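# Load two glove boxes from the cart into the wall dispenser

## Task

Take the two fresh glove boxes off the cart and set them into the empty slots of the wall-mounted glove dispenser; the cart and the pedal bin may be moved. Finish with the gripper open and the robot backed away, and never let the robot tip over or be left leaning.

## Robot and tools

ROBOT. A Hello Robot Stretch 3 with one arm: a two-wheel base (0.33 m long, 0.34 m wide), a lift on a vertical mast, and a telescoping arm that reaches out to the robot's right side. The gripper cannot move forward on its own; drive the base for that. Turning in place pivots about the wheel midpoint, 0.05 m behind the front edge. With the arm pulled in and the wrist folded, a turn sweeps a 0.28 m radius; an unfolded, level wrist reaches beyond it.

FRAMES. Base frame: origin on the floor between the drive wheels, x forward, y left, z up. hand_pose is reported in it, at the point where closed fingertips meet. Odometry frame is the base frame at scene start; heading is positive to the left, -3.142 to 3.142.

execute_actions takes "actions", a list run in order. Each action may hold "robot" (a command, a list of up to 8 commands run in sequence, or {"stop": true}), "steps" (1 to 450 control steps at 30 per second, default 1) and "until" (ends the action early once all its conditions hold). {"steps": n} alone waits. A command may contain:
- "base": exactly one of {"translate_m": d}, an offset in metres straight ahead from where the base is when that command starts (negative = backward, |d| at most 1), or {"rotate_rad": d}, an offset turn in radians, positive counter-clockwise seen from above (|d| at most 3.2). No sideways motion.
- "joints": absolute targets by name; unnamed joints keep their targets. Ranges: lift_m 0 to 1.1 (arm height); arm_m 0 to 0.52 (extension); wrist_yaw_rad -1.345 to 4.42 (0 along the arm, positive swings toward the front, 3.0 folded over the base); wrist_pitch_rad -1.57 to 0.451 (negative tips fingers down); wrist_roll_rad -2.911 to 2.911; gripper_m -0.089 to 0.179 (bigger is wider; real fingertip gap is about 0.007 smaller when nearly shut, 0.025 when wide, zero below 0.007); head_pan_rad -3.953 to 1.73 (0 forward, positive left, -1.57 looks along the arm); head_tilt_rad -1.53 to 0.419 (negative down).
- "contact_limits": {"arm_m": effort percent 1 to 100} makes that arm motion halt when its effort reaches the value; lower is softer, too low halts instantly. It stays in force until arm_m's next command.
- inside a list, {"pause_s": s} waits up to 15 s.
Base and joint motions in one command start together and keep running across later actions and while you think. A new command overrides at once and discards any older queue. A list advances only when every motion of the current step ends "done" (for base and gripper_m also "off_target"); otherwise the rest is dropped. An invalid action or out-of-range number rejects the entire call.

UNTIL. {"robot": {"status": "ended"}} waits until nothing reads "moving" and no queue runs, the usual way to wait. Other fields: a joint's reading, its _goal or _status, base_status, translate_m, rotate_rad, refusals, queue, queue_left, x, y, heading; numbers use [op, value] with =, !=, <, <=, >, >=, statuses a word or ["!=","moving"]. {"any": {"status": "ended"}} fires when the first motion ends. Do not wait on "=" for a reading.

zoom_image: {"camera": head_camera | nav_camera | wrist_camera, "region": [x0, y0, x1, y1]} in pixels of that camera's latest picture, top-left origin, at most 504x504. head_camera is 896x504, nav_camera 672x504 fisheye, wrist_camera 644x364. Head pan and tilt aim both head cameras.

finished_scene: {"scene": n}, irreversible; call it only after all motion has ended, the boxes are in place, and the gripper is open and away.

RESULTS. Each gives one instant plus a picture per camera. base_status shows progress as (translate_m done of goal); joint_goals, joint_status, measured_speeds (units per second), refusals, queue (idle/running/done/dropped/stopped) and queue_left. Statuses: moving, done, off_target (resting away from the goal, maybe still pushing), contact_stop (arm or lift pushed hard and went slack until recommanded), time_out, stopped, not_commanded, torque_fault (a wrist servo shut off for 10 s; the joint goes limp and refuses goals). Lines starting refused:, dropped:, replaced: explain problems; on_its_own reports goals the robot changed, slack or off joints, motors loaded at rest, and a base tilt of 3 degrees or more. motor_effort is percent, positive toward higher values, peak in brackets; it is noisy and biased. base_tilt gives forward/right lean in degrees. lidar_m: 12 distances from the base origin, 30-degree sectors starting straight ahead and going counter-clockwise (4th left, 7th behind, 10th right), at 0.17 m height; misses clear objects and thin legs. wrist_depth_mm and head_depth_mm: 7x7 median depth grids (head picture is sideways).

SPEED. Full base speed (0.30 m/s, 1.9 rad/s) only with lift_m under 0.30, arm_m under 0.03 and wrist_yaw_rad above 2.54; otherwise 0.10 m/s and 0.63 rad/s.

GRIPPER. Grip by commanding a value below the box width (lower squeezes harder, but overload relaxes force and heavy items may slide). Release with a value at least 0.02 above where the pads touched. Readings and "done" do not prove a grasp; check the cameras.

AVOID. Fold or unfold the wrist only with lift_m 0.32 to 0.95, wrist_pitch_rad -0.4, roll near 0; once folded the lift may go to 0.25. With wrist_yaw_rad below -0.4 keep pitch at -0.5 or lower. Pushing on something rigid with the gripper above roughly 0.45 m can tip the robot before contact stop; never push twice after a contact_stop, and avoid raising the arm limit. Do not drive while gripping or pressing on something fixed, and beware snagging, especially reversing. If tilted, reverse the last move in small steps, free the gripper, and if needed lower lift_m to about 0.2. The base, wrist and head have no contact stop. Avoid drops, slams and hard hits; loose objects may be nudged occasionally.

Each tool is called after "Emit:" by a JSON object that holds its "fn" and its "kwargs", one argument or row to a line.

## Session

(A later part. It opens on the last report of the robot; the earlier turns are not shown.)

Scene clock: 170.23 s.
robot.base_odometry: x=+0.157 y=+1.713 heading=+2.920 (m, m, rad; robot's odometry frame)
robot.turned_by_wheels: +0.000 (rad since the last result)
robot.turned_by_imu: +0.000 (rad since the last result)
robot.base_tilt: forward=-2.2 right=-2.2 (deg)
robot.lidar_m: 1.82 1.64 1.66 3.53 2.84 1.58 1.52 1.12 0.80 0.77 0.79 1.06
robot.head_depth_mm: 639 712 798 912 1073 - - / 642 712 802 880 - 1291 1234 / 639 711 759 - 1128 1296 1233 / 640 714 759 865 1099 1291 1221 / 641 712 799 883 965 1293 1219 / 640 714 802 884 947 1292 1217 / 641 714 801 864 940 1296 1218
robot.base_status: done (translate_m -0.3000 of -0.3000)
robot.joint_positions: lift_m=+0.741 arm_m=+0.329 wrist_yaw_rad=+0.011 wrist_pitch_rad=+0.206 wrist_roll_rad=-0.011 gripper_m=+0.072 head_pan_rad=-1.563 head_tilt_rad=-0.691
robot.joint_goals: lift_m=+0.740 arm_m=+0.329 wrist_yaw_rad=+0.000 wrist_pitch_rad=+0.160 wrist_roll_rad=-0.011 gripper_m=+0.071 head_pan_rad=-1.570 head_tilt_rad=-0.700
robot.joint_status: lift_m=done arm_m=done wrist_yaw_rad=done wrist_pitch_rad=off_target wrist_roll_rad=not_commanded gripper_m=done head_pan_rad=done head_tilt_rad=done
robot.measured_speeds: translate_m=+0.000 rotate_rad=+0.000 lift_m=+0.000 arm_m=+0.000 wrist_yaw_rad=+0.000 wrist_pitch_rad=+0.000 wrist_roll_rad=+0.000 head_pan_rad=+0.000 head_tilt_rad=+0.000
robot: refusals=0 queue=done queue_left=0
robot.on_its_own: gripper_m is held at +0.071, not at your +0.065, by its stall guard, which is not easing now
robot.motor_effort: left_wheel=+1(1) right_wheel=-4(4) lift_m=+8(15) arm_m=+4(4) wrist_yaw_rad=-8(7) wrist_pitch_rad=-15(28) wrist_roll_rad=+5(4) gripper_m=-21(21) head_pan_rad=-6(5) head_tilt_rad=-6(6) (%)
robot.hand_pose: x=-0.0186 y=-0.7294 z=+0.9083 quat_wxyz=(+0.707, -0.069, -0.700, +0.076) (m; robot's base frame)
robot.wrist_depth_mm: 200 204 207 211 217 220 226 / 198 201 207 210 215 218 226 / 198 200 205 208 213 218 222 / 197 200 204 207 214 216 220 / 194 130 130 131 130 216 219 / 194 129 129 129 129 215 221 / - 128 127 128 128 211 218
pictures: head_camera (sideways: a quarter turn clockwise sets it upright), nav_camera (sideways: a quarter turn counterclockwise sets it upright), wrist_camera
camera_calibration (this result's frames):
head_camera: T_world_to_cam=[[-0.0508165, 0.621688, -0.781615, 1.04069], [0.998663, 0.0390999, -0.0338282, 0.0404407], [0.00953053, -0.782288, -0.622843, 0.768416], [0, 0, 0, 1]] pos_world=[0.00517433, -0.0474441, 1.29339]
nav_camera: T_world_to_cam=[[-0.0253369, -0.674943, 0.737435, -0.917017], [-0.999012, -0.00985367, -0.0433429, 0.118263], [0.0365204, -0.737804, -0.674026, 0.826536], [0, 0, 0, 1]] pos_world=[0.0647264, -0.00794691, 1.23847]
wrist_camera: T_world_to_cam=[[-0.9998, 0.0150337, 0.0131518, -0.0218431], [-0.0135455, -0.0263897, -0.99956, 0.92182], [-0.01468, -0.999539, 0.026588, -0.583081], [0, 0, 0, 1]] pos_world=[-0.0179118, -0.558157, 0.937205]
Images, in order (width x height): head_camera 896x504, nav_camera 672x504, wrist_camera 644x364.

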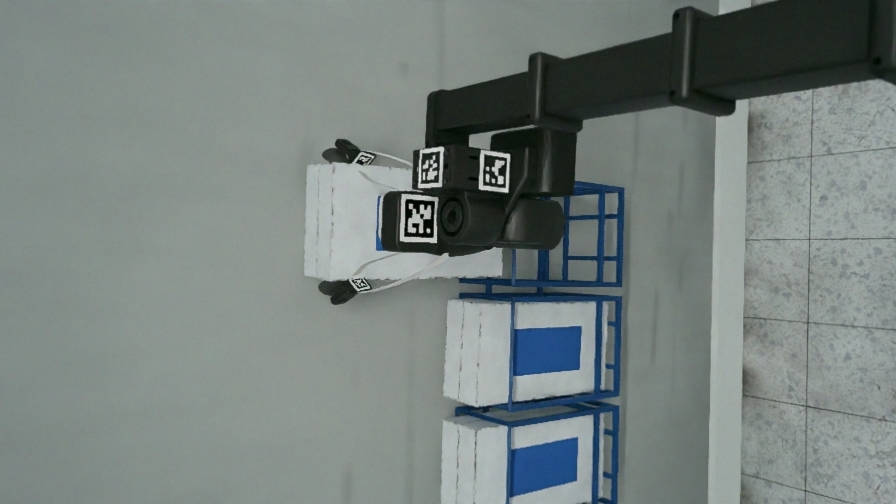

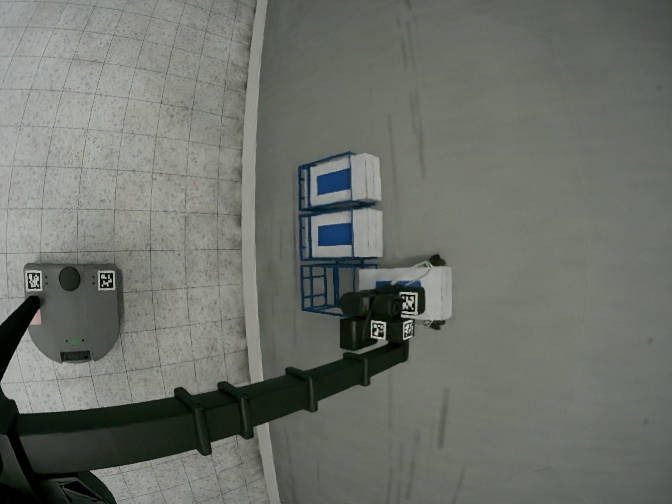

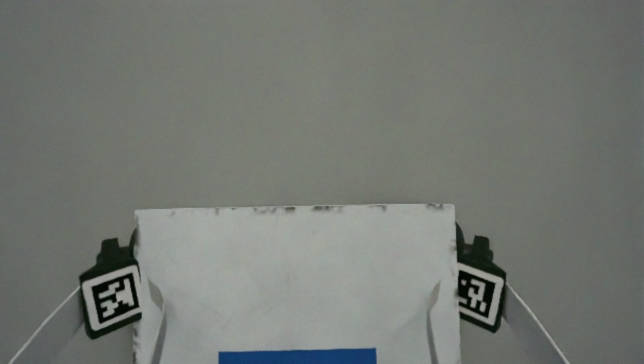

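Emit:
{"fn": "execute_actions", "kwargs": {
  "actions": [
    {"robot":{"joints":{"lift_m":0.81,"wrist_roll_rad":0.0}},"steps":100,"until":{"robot":{"status":"ended"}}},
    {"robot":{"base":{"translate_m":0.006},"joints":{"head_tilt_rad":-0.9}},"steps":100,"until":{"robot":{"status":"ended"}}}
  ]
}}

Emit:
{"fn": "zoom_image", "kwargs": {
  "camera": "head_camera",
  "region": [200,100,480,340]
}}

Emit:
{"fn": "zoom_image", "kwargs": {
  "camera": "nav_camera",
  "region": [330,230,530,400]
}}

Scene clock: 172.77 s.
robot.base_odometry: x=+0.151 y=+1.715 heading=+2.920 (m, m, rad; robot's odometry frame)
robot.turned_by_wheels: +0.000 (rad since the last result)
robot.turned_by_imu: -0.001 (rad since the last result)
robot.base_tilt: forward=-2.2 right=-2.2 (deg)
robot.lidar_m: 1.81 1.64 1.65 3.53 2.85 1.58 1.52 1.12 0.80 0.76 0.79 1.06
robot.head_depth_mm: 674 776 870 - - 1259 1141 / 674 754 - 1114 1388 1285 1154 / 678 666 - 1082 1390 1286 1153 / 678 711 907 1114 1374 1280 1140 / 679 778 855 980 1364 1277 1144 / 679 781 855 984 1372 1277 1138 / 682 782 858 962 1381 1268 1140
robot.base_status: done (translate_m +0.0060 of +0.0060)
robot.joint_positions: lift_m=+0.809 arm_m=+0.329 wrist_yaw_rad=+0.002 wrist_pitch_rad=+0.080 wrist_roll_rad=-0.003 gripper_m=+0.072 head_pan_rad=-1.563 head_tilt_rad=-0.888
robot.joint_goals: lift_m=+0.810 arm_m=+0.329 wrist_yaw_rad=+0.000 wrist_pitch_rad=+0.160 wrist_roll_rad=+0.000 gripper_m=+0.071 head_pan_rad=-1.570 head_tilt_rad=-0.900
robot.joint_status: lift_m=done arm_m=done wrist_yaw_rad=done wrist_pitch_rad=off_target wrist_roll_rad=done gripper_m=done head_pan_rad=done head_tilt_rad=done
robot.measured_speeds: translate_m=+0.000 rotate_rad=+0.000 lift_m=+0.000 arm_m=+0.000 wrist_yaw_rad=+0.000 wrist_pitch_rad=+0.000 wrist_roll_rad=+0.000 head_pan_rad=+0.000 head_tilt_rad=+0.000
robot: refusals=0 queue=done queue_left=0
robot.on_its_own: gripper_m is held at +0.071, not at your +0.065, by its stall guard, which is not easing now
robot.motor_effort: left_wheel=-2(3) right_wheel=+2(5) lift_m=+32(33) arm_m=+4(4) wrist_yaw_rad=-2(8) wrist_pitch_rad=+26(27) wrist_roll_rad=+1(5) gripper_m=-20(21) head_pan_rad=-5(6) head_tilt_rad=-7(29) (%)
robot.hand_pose: x=-0.0209 y=-0.7310 z=+0.9446 quat_wxyz=(+0.708, -0.027, -0.705, +0.029) (m; robot's base frame)
robot.wrist_depth_mm: 180 183 189 193 196 201 205 / 183 187 191 196 198 203 208 / 186 190 194 197 201 206 212 / 189 193 195 201 205 210 215 / 192 192 129 129 129 214 220 / 196 130 129 129 130 217 222 / - 198 130 131 131 222 225
pictures: head_camera (sideways: a quarter turn clockwise sets it upright), nav_camera (sideways: a quarter turn counterclockwise sets it upright), wrist_camera
camera_calibration (this result's frames):
head_camera: T_world_to_cam=[[-0.0517997, 0.762672, -0.644707, 0.862277], [0.998623, 0.0449423, -0.0270698, 0.0316344], [0.00832929, -0.645222, -0.76395, 0.95195], [0, 0, 0, 1]] pos_world=[0.00514573, -0.0448373, 1.28401]
nav_camera: T_world_to_cam=[[-0.0244381, -0.806246, 0.591075, -0.726308], [-0.999079, -0.0011546, -0.0428821, 0.117653], [0.035256, -0.591579, -0.805476, 0.997487], [0, 0, 0, 1]] pos_world=[0.0646273, 0.00464514, 1.2378]
wrist_camera: T_world_to_cam=[[-0.999734, 0.0215989, 0.00811965, -0.0150597], [-0.00594341, 0.0989776, -0.995072, 1.0456], [-0.0222962, -0.994855, -0.0988228, -0.46396], [0, 0, 0, 1]] pos_world=[-0.0191858, -0.564739, 0.99472]
Images, in order (width x height): head_camera 896x504, nav_camera 672x504, wrist_camera 644x364.

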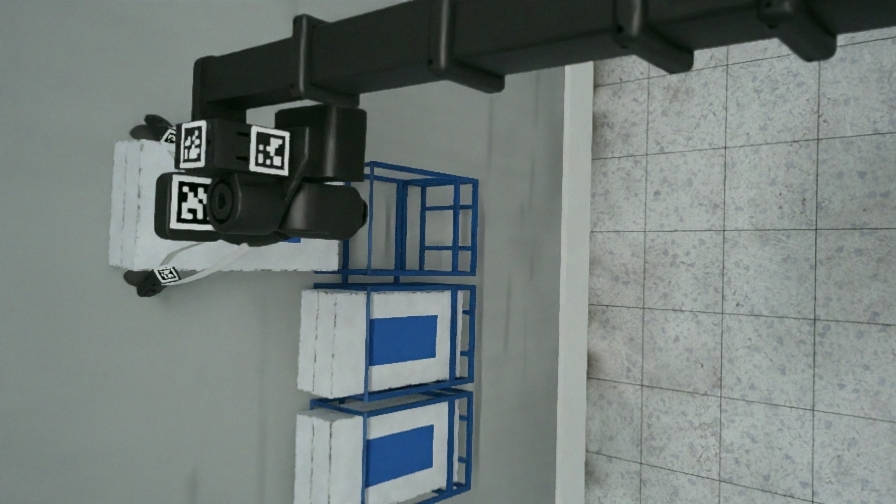

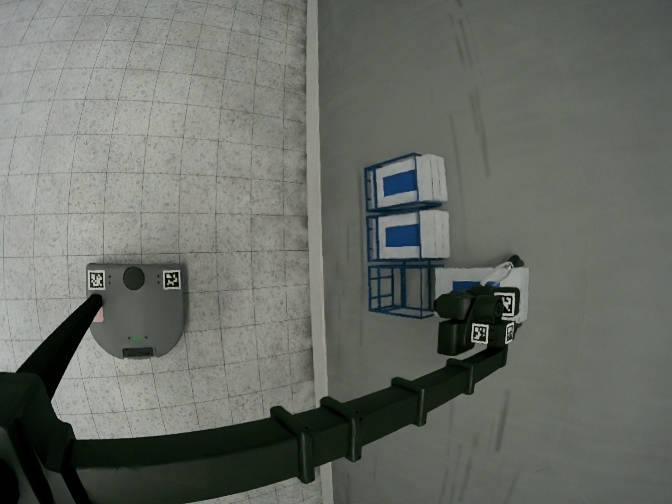

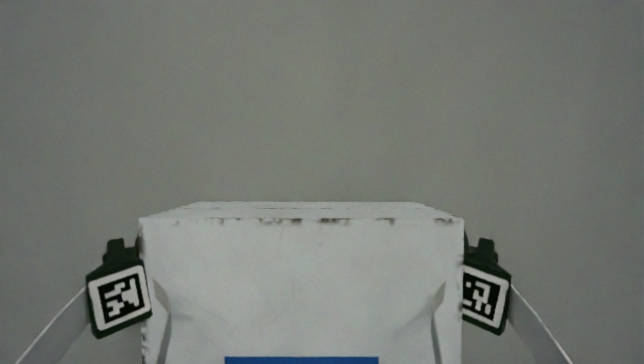

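Region (200, 100, 480, 340) of head_camera's 896x504 image, scaled by 1.800, with more detail than that image has; it fills the top 432 rows of this view, and the rest is white.

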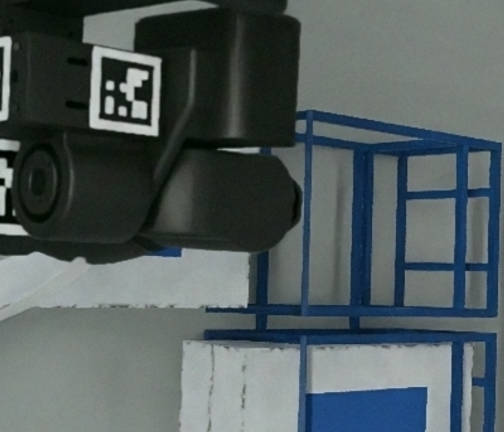

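Region (330, 230, 530, 400) of nav_camera's 672x504 image, scaled by 2.520, with more detail than that image has; it fills the top 428 rows of this view, and the rest is white.

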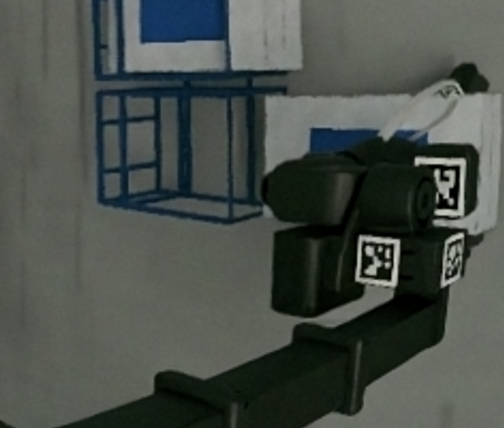

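Emit:
{"fn": "execute_actions", "kwargs": {
  "actions": [
    {"robot":{"base":{"translate_m":-0.019},"joints":{"wrist_yaw_rad":0.075}},"steps":100,"until":{"robot":{"status":"ended"}}},
    {"robot":{"joints":{"lift_m":0.785}},"steps":100,"until":{"robot":{"status":"ended"}}}
  ]
}}

Emit:
{"fn": "zoom_image", "kwargs": {
  "camera": "head_camera",
  "region": [200,100,480,340]
}}

Emit:
{"fn": "zoom_image", "kwargs": {
  "camera": "nav_camera",
  "region": [330,230,530,400]
}}

Scene clock: 175.17 s.
robot.base_odometry: x=+0.170 y=+1.711 heading=+2.920 (m, m, rad; robot's odometry frame)
robot.turned_by_wheels: +0.000 (rad since the last result)
robot.turned_by_imu: -0.001 (rad since the last result)
robot.base_tilt: forward=-2.2 right=-2.2 (deg)
robot.lidar_m: 1.83 1.65 1.68 3.50 2.81 1.56 1.51 1.12 0.80 0.77 0.79 1.06
robot.head_depth_mm: 678 778 889 - - - - / 680 762 - 1112 1380 1285 1149 / 680 699 - 1114 1380 1288 1147 / 678 713 822 1117 1380 1279 1144 / 680 782 862 1018 1372 1278 1141 / 678 782 856 986 1381 1274 1133 / 683 780 855 964 1374 1278 1136
robot.base_status: done (translate_m -0.0190 of -0.0190)
robot.joint_positions: lift_m=+0.785 arm_m=+0.329 wrist_yaw_rad=+0.075 wrist_pitch_rad=+0.079 wrist_roll_rad=+0.000 gripper_m=+0.072 head_pan_rad=-1.563 head_tilt_rad=-0.888
robot.joint_goals: lift_m=+0.785 arm_m=+0.329 wrist_yaw_rad=+0.075 wrist_pitch_rad=+0.160 wrist_roll_rad=+0.000 gripper_m=+0.071 head_pan_rad=-1.570 head_tilt_rad=-0.900
robot.joint_status: lift_m=done arm_m=done wrist_yaw_rad=done wrist_pitch_rad=off_target wrist_roll_rad=done gripper_m=done head_pan_rad=done head_tilt_rad=done
robot.measured_speeds: translate_m=+0.000 rotate_rad=+0.000 lift_m=+0.000 arm_m=+0.000 wrist_yaw_rad=+0.000 wrist_pitch_rad=+0.000 wrist_roll_rad=+0.000 head_pan_rad=+0.000 head_tilt_rad=+0.000
robot: refusals=0 queue=done queue_left=0
robot.on_its_own: gripper_m is held at +0.071, not at your +0.065, by its stall guard, which is not easing now
robot.motor_effort: left_wheel=-1(5) right_wheel=+2(5) lift_m=+15(31) arm_m=+3(3) wrist_yaw_rad=+1(6) wrist_pitch_rad=+27(26) wrist_roll_rad=+0(1) gripper_m=-20(19) head_pan_rad=-5(5) head_tilt_rad=-8(7) (%)
robot.hand_pose: x=-0.0023 y=-0.7303 z=+0.9201 quat_wxyz=(+0.705, -0.001, -0.707, +0.054) (m; robot's base frame)
robot.wrist_depth_mm: 191 191 192 191 190 193 192 / 194 193 195 194 195 195 195 / 196 197 198 197 199 199 199 / 200 199 199 199 201 200 202 / 204 203 129 129 129 203 205 / 205 129 130 129 130 207 210 / 209 209 130 130 130 213 211
pictures: head_camera (sideways: a quarter turn clockwise sets it upright), nav_camera (sideways: a quarter turn counterclockwise sets it upright), wrist_camera
camera_calibration (this result's frames):
head_camera: T_world_to_cam=[[-0.0517955, 0.762734, -0.644635, 0.862182], [0.998623, 0.0449388, -0.0270662, 0.0316298], [0.0083248, -0.645149, -0.764012, 0.95203], [0, 0, 0, 1]] pos_world=[0.00514544, -0.0448356, 1.28401]
nav_camera: T_world_to_cam=[[-0.0244426, -0.806302, 0.590998, -0.726208], [-0.99908, -0.00114443, -0.0428814, 0.117652], [0.0352518, -0.591502, -0.805532, 0.99756], [0, 0, 0, 1]] pos_world=[0.0646273, 0.0046509, 1.2378]
wrist_camera: T_world_to_cam=[[-0.998675, -0.0511377, 0.00581486, -0.0472187], [-0.0109272, 0.100268, -0.9949, 1.02209], [0.0502938, -0.993645, -0.100694, -0.462477], [0, 0, 0, 1]] pos_world=[-0.0127278, -0.564435, 0.97058]
Images, in order (width x height): head_camera 896x504, nav_camera 672x504, wrist_camera 644x364.

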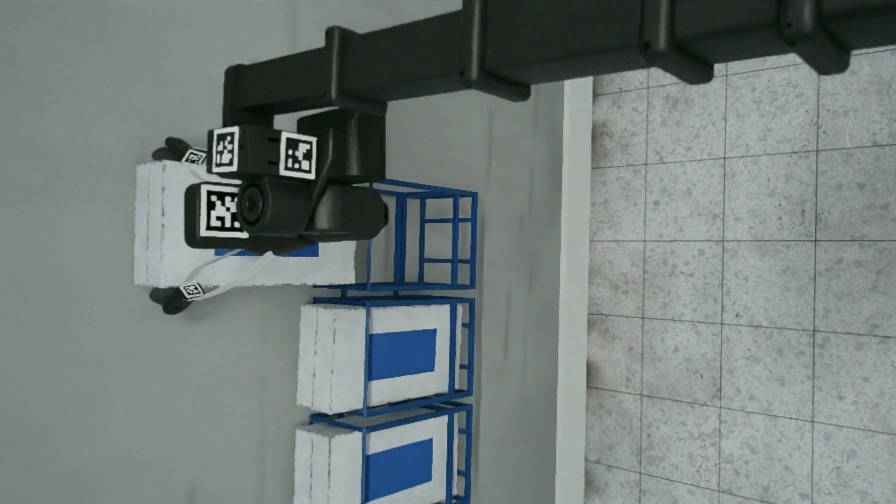

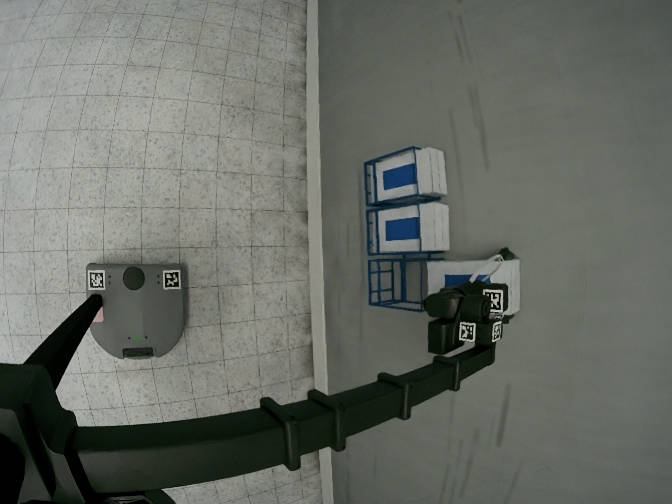

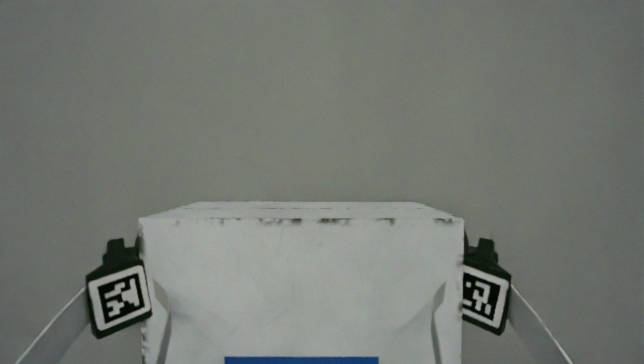

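Region (200, 100, 480, 340) of head_camera's 896x504 image, scaled by 1.800, with more detail than that image has; it fills the top 432 rows of this view, and the rest is white.

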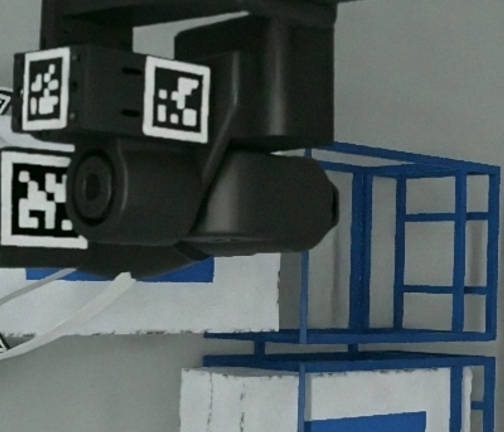

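Region (330, 230, 530, 400) of nav_camera's 672x504 image, scaled by 2.520, with more detail than that image has; it fills the top 428 rows of this view, and the rest is white.

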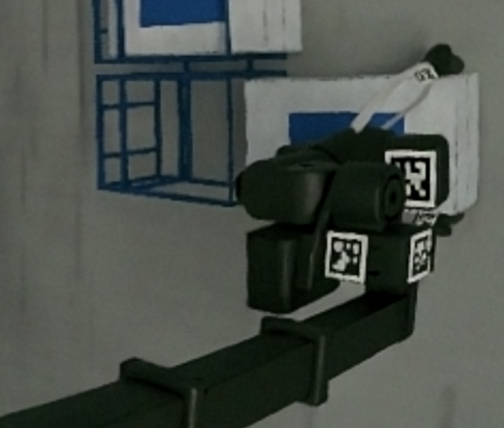

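Emit:
{"fn": "execute_actions", "kwargs": {
  "actions": [
    {"robot":{"base":{"translate_m":-0.002}},"steps":60,"until":{"robot":{"status":"ended"}}},
    {"robot":{"joints":{"lift_m":0.74}},"steps":100,"until":{"robot":{"status":"ended"}}}
  ]
}}

Scene clock: 177.03 s.
robot.base_odometry: x=+0.171 y=+1.710 heading=+2.920 (m, m, rad; robot's odometry frame)
robot.turned_by_wheels: +0.000 (rad since the last result)
robot.turned_by_imu: +0.000 (rad since the last result)
robot.base_tilt: forward=-2.2 right=-2.2 (deg)
robot.lidar_m: 1.83 1.66 1.68 3.52 2.81 1.56 1.51 1.12 0.80 0.77 0.79 1.06
robot.head_depth_mm: 676 777 911 1108 - - - / 678 775 - 1169 1385 1284 1150 / 678 749 - 1154 1366 1289 1149 / 682 730 837 1117 1372 1278 1150 / 678 771 865 1055 1369 1276 1152 / 680 781 859 981 1376 1269 1139 / 681 783 852 957 1361 1274 1139
robot.base_status: done (translate_m -0.0020 of -0.0020)
robot.joint_positions: lift_m=+0.740 arm_m=+0.329 wrist_yaw_rad=+0.075 wrist_pitch_rad=+0.079 wrist_roll_rad=+0.000 gripper_m=+0.072 head_pan_rad=-1.563 head_tilt_rad=-0.888
robot.joint_goals: lift_m=+0.740 arm_m=+0.329 wrist_yaw_rad=+0.075 wrist_pitch_rad=+0.160 wrist_roll_rad=+0.000 gripper_m=+0.071 head_pan_rad=-1.570 head_tilt_rad=-0.900
robot.joint_status: lift_m=done arm_m=done wrist_yaw_rad=done wrist_pitch_rad=off_target wrist_roll_rad=done gripper_m=done head_pan_rad=done head_tilt_rad=done
robot.measured_speeds: translate_m=+0.000 rotate_rad=+0.000 lift_m=+0.000 arm_m=+0.000 wrist_yaw_rad=+0.000 wrist_pitch_rad=+0.000 wrist_roll_rad=+0.000 head_pan_rad=+0.000 head_tilt_rad=+0.000
robot: refusals=0 queue=done queue_left=0
robot.on_its_own: gripper_m is held at +0.071, not at your +0.065, by its stall guard, which is not easing now
robot.motor_effort: left_wheel=-1(4) right_wheel=+2(4) lift_m=+15(15) arm_m=+2(3) wrist_yaw_rad=+0(1) wrist_pitch_rad=+27(27) wrist_roll_rad=+0(0) gripper_m=-20(20) head_pan_rad=-6(5) head_tilt_rad=-7(7) (%)
robot.hand_pose: x=-0.0021 y=-0.7303 z=+0.8751 quat_wxyz=(+0.705, -0.001, -0.707, +0.054) (m; robot's base frame)
robot.wrist_depth_mm: 192 192 190 192 192 193 193 / 194 194 194 195 196 195 196 / 197 198 197 198 199 200 198 / 201 200 201 202 200 200 202 / 204 201 129 129 129 203 205 / 205 129 130 129 130 207 208 / 209 209 131 130 131 212 210
pictures: head_camera (sideways: a quarter turn clockwise sets it upright), nav_camera (sideways: a quarter turn counterclockwise sets it upright), wrist_camera
camera_calibration (this result's frames):
head_camera: T_world_to_cam=[[-0.0517923, 0.762744, -0.644623, 0.862167], [0.998623, 0.044935, -0.0270657, 0.0316291], [0.00832194, -0.645137, -0.764021, 0.952043], [0, 0, 0, 1]] pos_world=[0.00514525, -0.0448354, 1.28401]
nav_camera: T_world_to_cam=[[-0.024446, -0.806311, 0.590986, -0.726192], [-0.99908, -0.0011395, -0.0428813, 0.117652], [0.0352491, -0.59149, -0.805541, 0.997572], [0, 0, 0, 1]] pos_world=[0.0646273, 0.00465162, 1.2378]
wrist_camera: T_world_to_cam=[[-0.998647, -0.0517168, 0.00536836, -0.046849], [-0.0105415, 0.100281, -0.994903, 0.977332], [0.0509149, -0.993614, -0.10069, -0.466984], [0, 0, 0, 1]] pos_world=[-0.0127067, -0.564433, 0.925581]
Images, in order (width x height): head_camera 896x504, nav_camera 672x504, wrist_camera 644x364.

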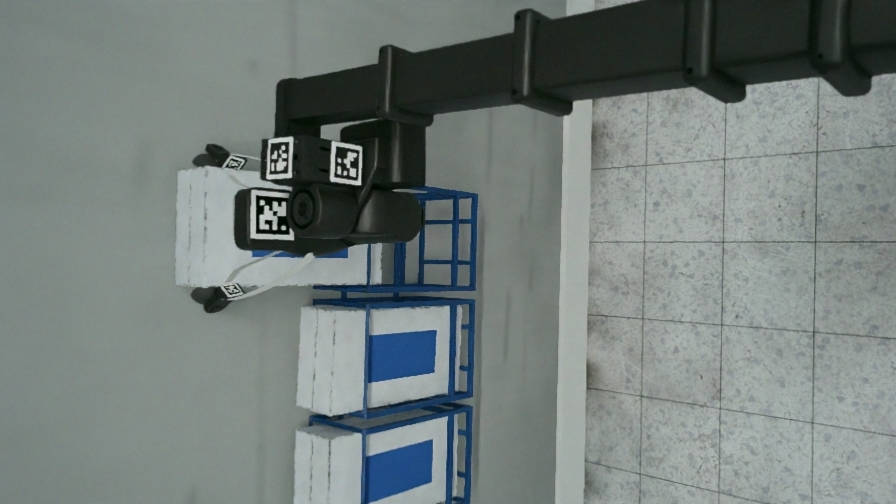

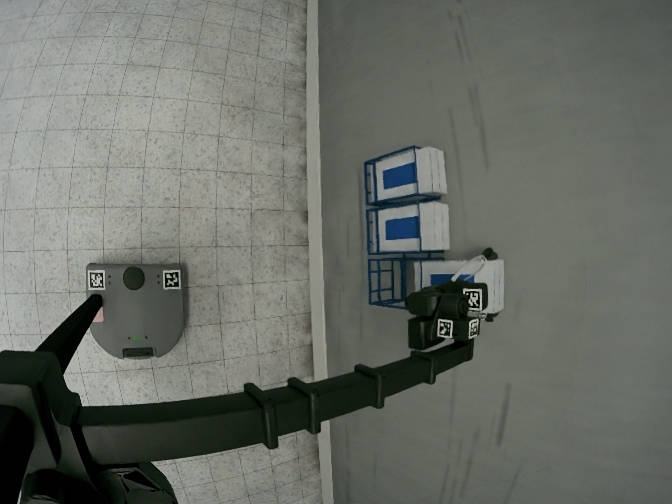

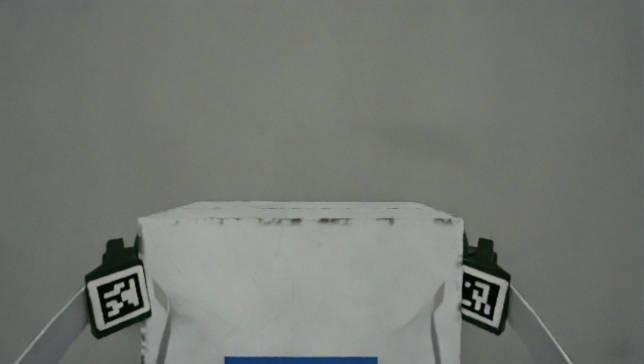

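Inside. Lower and release.

Emit:
{"fn": "execute_actions", "kwargs": {
  "actions": [
    {"robot":{"joints":{"lift_m":0.625}},"steps":150,"until":{"robot":{"status":"ended"}}}
  ]
}}

Scene clock: 178.87 s.
robot.base_odometry: x=+0.171 y=+1.710 heading=+2.920 (m, m, rad; robot's odometry frame)
robot.turned_by_wheels: +0.000 (rad since the last result)
robot.turned_by_imu: -0.001 (rad since the last result)
robot.base_tilt: forward=-2.2 right=-2.2 (deg)
robot.lidar_m: 1.83 1.66 1.68 3.51 2.82 1.56 1.50 1.12 0.80 0.77 0.79 1.06
robot.head_depth_mm: 679 779 915 1109 1389 1294 1177 / 676 779 913 1108 - - - / 677 780 854 - 1377 1286 1153 / 678 779 824 1148 1379 1286 1147 / 678 782 860 1051 1360 1275 1143 / 682 782 862 987 1371 1274 1135 / 680 781 855 961 1364 1264 1143
robot.base_status: done (translate_m -0.0020 of -0.0020)
robot.joint_positions: lift_m=+0.625 arm_m=+0.329 wrist_yaw_rad=+0.075 wrist_pitch_rad=+0.078 wrist_roll_rad=+0.000 gripper_m=+0.072 head_pan_rad=-1.563 head_tilt_rad=-0.888
robot.joint_goals: lift_m=+0.625 arm_m=+0.329 wrist_yaw_rad=+0.075 wrist_pitch_rad=+0.160 wrist_roll_rad=+0.000 gripper_m=+0.071 head_pan_rad=-1.570 head_tilt_rad=-0.900
robot.joint_status: lift_m=done arm_m=done wrist_yaw_rad=done wrist_pitch_rad=off_target wrist_roll_rad=done gripper_m=done head_pan_rad=done head_tilt_rad=done
robot.measured_speeds: translate_m=+0.000 rotate_rad=+0.000 lift_m=+0.000 arm_m=+0.000 wrist_yaw_rad=+0.000 wrist_pitch_rad=+0.000 wrist_roll_rad=+0.000 head_pan_rad=+0.000 head_tilt_rad=+0.000
robot: refusals=0 queue=done queue_left=0
robot.on_its_own: gripper_m is held at +0.071, not at your +0.065, by its stall guard, which is not easing now
robot.motor_effort: left_wheel=-1(1) right_wheel=+2(0) lift_m=+16(16) arm_m=+4(3) wrist_yaw_rad=+0(0) wrist_pitch_rad=+27(27) wrist_roll_rad=+0(0) gripper_m=-19(20) head_pan_rad=-4(5) head_tilt_rad=-8(7) (%)
robot.hand_pose: x=-0.0021 y=-0.7303 z=+0.7600 quat_wxyz=(+0.705, -0.001, -0.707, +0.054) (m; robot's base frame)
robot.wrist_depth_mm: 190 190 192 192 192 192 192 / 195 194 195 194 194 195 196 / 195 196 197 198 197 199 198 / 200 200 199 200 201 202 204 / 202 204 129 129 128 204 204 / 206 129 129 129 130 209 208 / - 149 130 131 130 213 211
pictures: head_camera (sideways: a quarter turn clockwise sets it upright), nav_camera (sideways: a quarter turn counterclockwise sets it upright), wrist_camera
camera_calibration (this result's frames):
head_camera: T_world_to_cam=[[-0.0517921, 0.762748, -0.644619, 0.862161], [0.998623, 0.0449348, -0.0270654, 0.0316288], [0.00832168, -0.645133, -0.764025, 0.952048], [0, 0, 0, 1]] pos_world=[0.00514523, -0.0448353, 1.28401]
nav_camera: T_world_to_cam=[[-0.0244463, -0.806315, 0.590981, -0.726186], [-0.99908, -0.00113889, -0.0428813, 0.117652], [0.0352489, -0.591486, -0.805545, 0.997577], [0, 0, 0, 1]] pos_world=[0.0646273, 0.00465198, 1.2378]
wrist_camera: T_world_to_cam=[[-0.998647, -0.0517131, 0.00538533, -0.0462426], [-0.0105794, 0.100699, -0.994861, 0.863072], [0.050905, -0.993572, -0.10111, -0.478225], [0, 0, 0, 1]] pos_world=[-0.0127052, -0.564452, 0.810532]
Images, in order (width x height): head_camera 896x504, nav_camera 672x504, wrist_camera 644x364.

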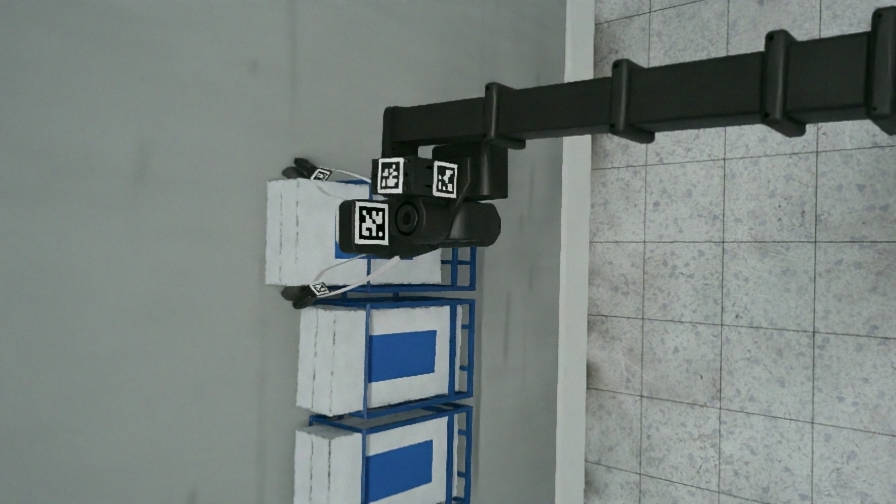

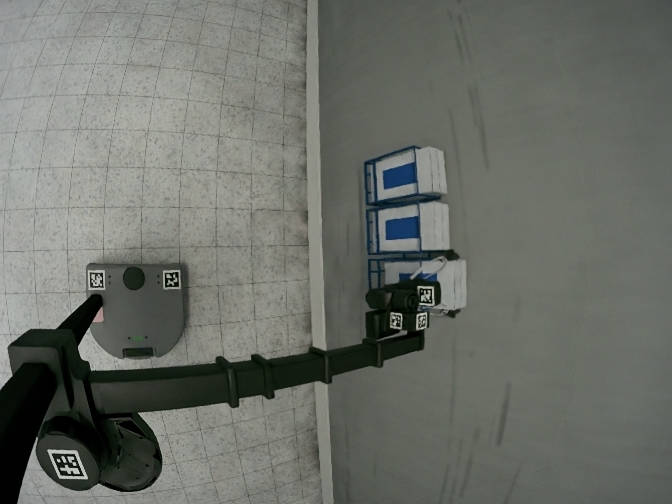

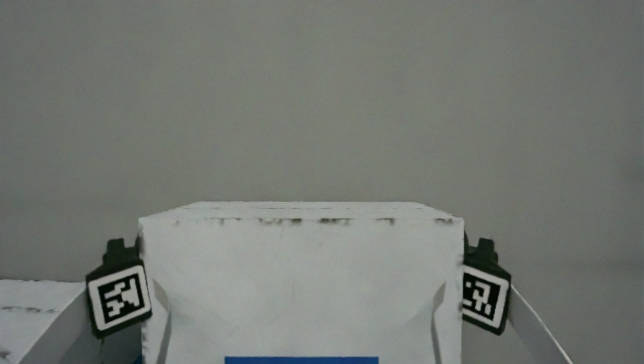

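Emit:
{"fn": "execute_actions", "kwargs": {
  "actions": [
    {"robot":[{"joints":{"gripper_m":0.155,"wrist_pitch_rad":0.05}},{"pause_s":0.3},{"joints":{"lift_m":0.70}},{"joints":{"arm_m":0.0}}],"steps":300,"until":{"robot":{"status":"ended"}}}
  ]
}}

Scene clock: 185.57 s.
robot.base_odometry: x=+0.171 y=+1.710 heading=+2.920 (m, m, rad; robot's odometry frame)
robot.turned_by_wheels: +0.000 (rad since the last result)
robot.turned_by_imu: -0.002 (rad since the last result)
robot.base_tilt: forward=-2.2 right=-2.2 (deg)
robot.lidar_m: 1.83 1.65 1.68 3.52 2.82 1.56 1.50 1.12 0.80 0.77 0.79 1.06
robot.head_depth_mm: 678 780 917 1112 1385 1310 - / 678 780 917 1111 1377 1316 - / 678 779 871 1083 1385 1311 - / 679 778 851 962 1372 - 1123 / 682 783 864 980 1376 1278 1145 / 683 784 864 985 1374 1273 1142 / 683 787 858 962 1372 1266 1139
robot.base_status: done (translate_m -0.0020 of -0.0020)
robot.joint_positions: lift_m=+0.699 arm_m=+0.000 wrist_yaw_rad=+0.075 wrist_pitch_rad=+0.028 wrist_roll_rad=+0.002 gripper_m=+0.155 head_pan_rad=-1.563 head_tilt_rad=-0.889
robot.joint_goals: lift_m=+0.700 arm_m=+0.000 wrist_yaw_rad=+0.075 wrist_pitch_rad=+0.050 wrist_roll_rad=+0.000 gripper_m=+0.155 head_pan_rad=-1.570 head_tilt_rad=-0.900
robot.joint_status: lift_m=done arm_m=done wrist_yaw_rad=done wrist_pitch_rad=done wrist_roll_rad=done gripper_m=done head_pan_rad=done head_tilt_rad=done
robot.measured_speeds: translate_m=+0.000 rotate_rad=+0.000 lift_m=+0.000 arm_m=+0.000 wrist_yaw_rad=+0.000 wrist_pitch_rad=+0.000 wrist_roll_rad=+0.000 head_pan_rad=+0.000 head_tilt_rad=+0.000
robot: refusals=0 queue=done queue_left=0
robot.motor_effort: left_wheel=-2(2) right_wheel=+3(2) lift_m=+29(31) arm_m=-3(5) wrist_yaw_rad=+0(1) wrist_pitch_rad=+7(30) wrist_roll_rad=-1(1) gripper_m=+0(81) head_pan_rad=-5(5) head_tilt_rad=-8(7) (%)
robot.hand_pose: x=-0.0022 y=-0.4014 z=+0.8214 quat_wxyz=(+0.706, +0.017, -0.707, +0.036) (m; robot's base frame)
robot.wrist_depth_mm: 505 507 510 490 510 505 509 / 511 524 513 510 523 511 522 / 525 522 531 528 521 520 525 / 529 540 531 536 530 544 547 / 555 551 493 497 547 564 559 / 552 470 468 450 564 - 562 / 531 489 471 469 588 587 582
pictures: head_camera (sideways: a quarter turn clockwise sets it upright), nav_camera (sideways: a quarter turn counterclockwise sets it upright), wrist_camera
camera_calibration (this result's frames):
head_camera: T_world_to_cam=[[-0.0517925, 0.762909, -0.644427, 0.861912], [0.998623, 0.0449405, -0.0270561, 0.0316166], [0.0083195, -0.644941, -0.764187, 0.952258], [0, 0, 0, 1]] pos_world=[0.00514515, -0.0448308, 1.284]
nav_camera: T_world_to_cam=[[-0.024446, -0.806463, 0.590779, -0.725923], [-0.99908, -0.00112708, -0.0428797, 0.117649], [0.0352467, -0.591284, -0.805693, 0.997769], [0, 0, 0, 1]] pos_world=[0.0646272, 0.00466796, 1.2378]
wrist_camera: T_world_to_cam=[[-0.998647, -0.0517563, 0.00500113, -0.0293845], [-0.0127259, 0.150022, -0.988601, 0.905688], [0.0504161, -0.987327, -0.150477, -0.102231], [0, 0, 0, 1]] pos_world=[-0.012665, -0.238329, 0.880127]
Images, in order (width x height): head_camera 896x504, nav_camera 672x504, wrist_camera 644x364.

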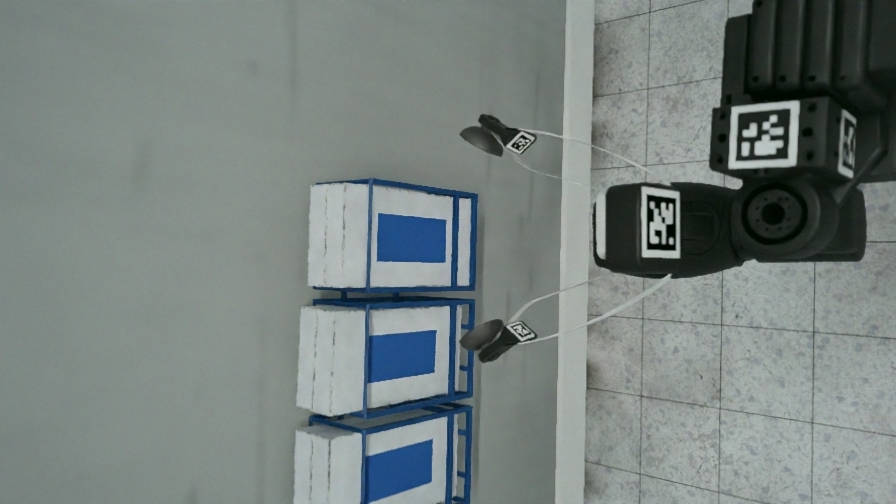

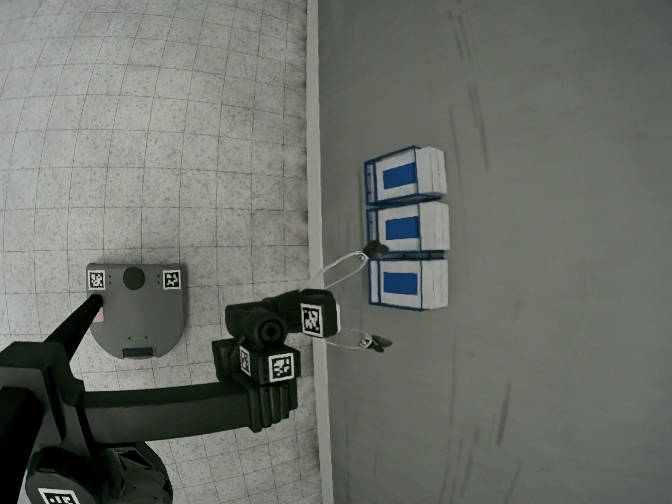

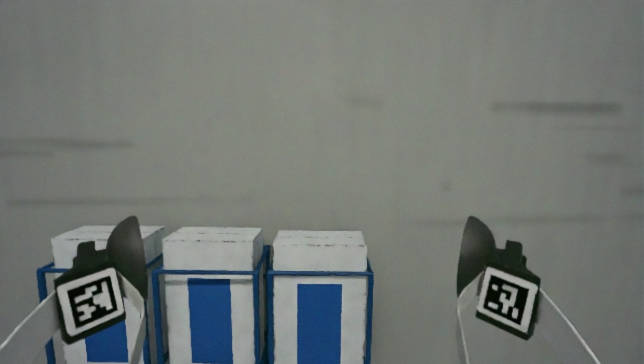

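All seated, and the gripper is clear.

Emit:
{"fn": "finished_scene", "kwargs": {
  "scene": 1
}}

The scene is finished: the task was done.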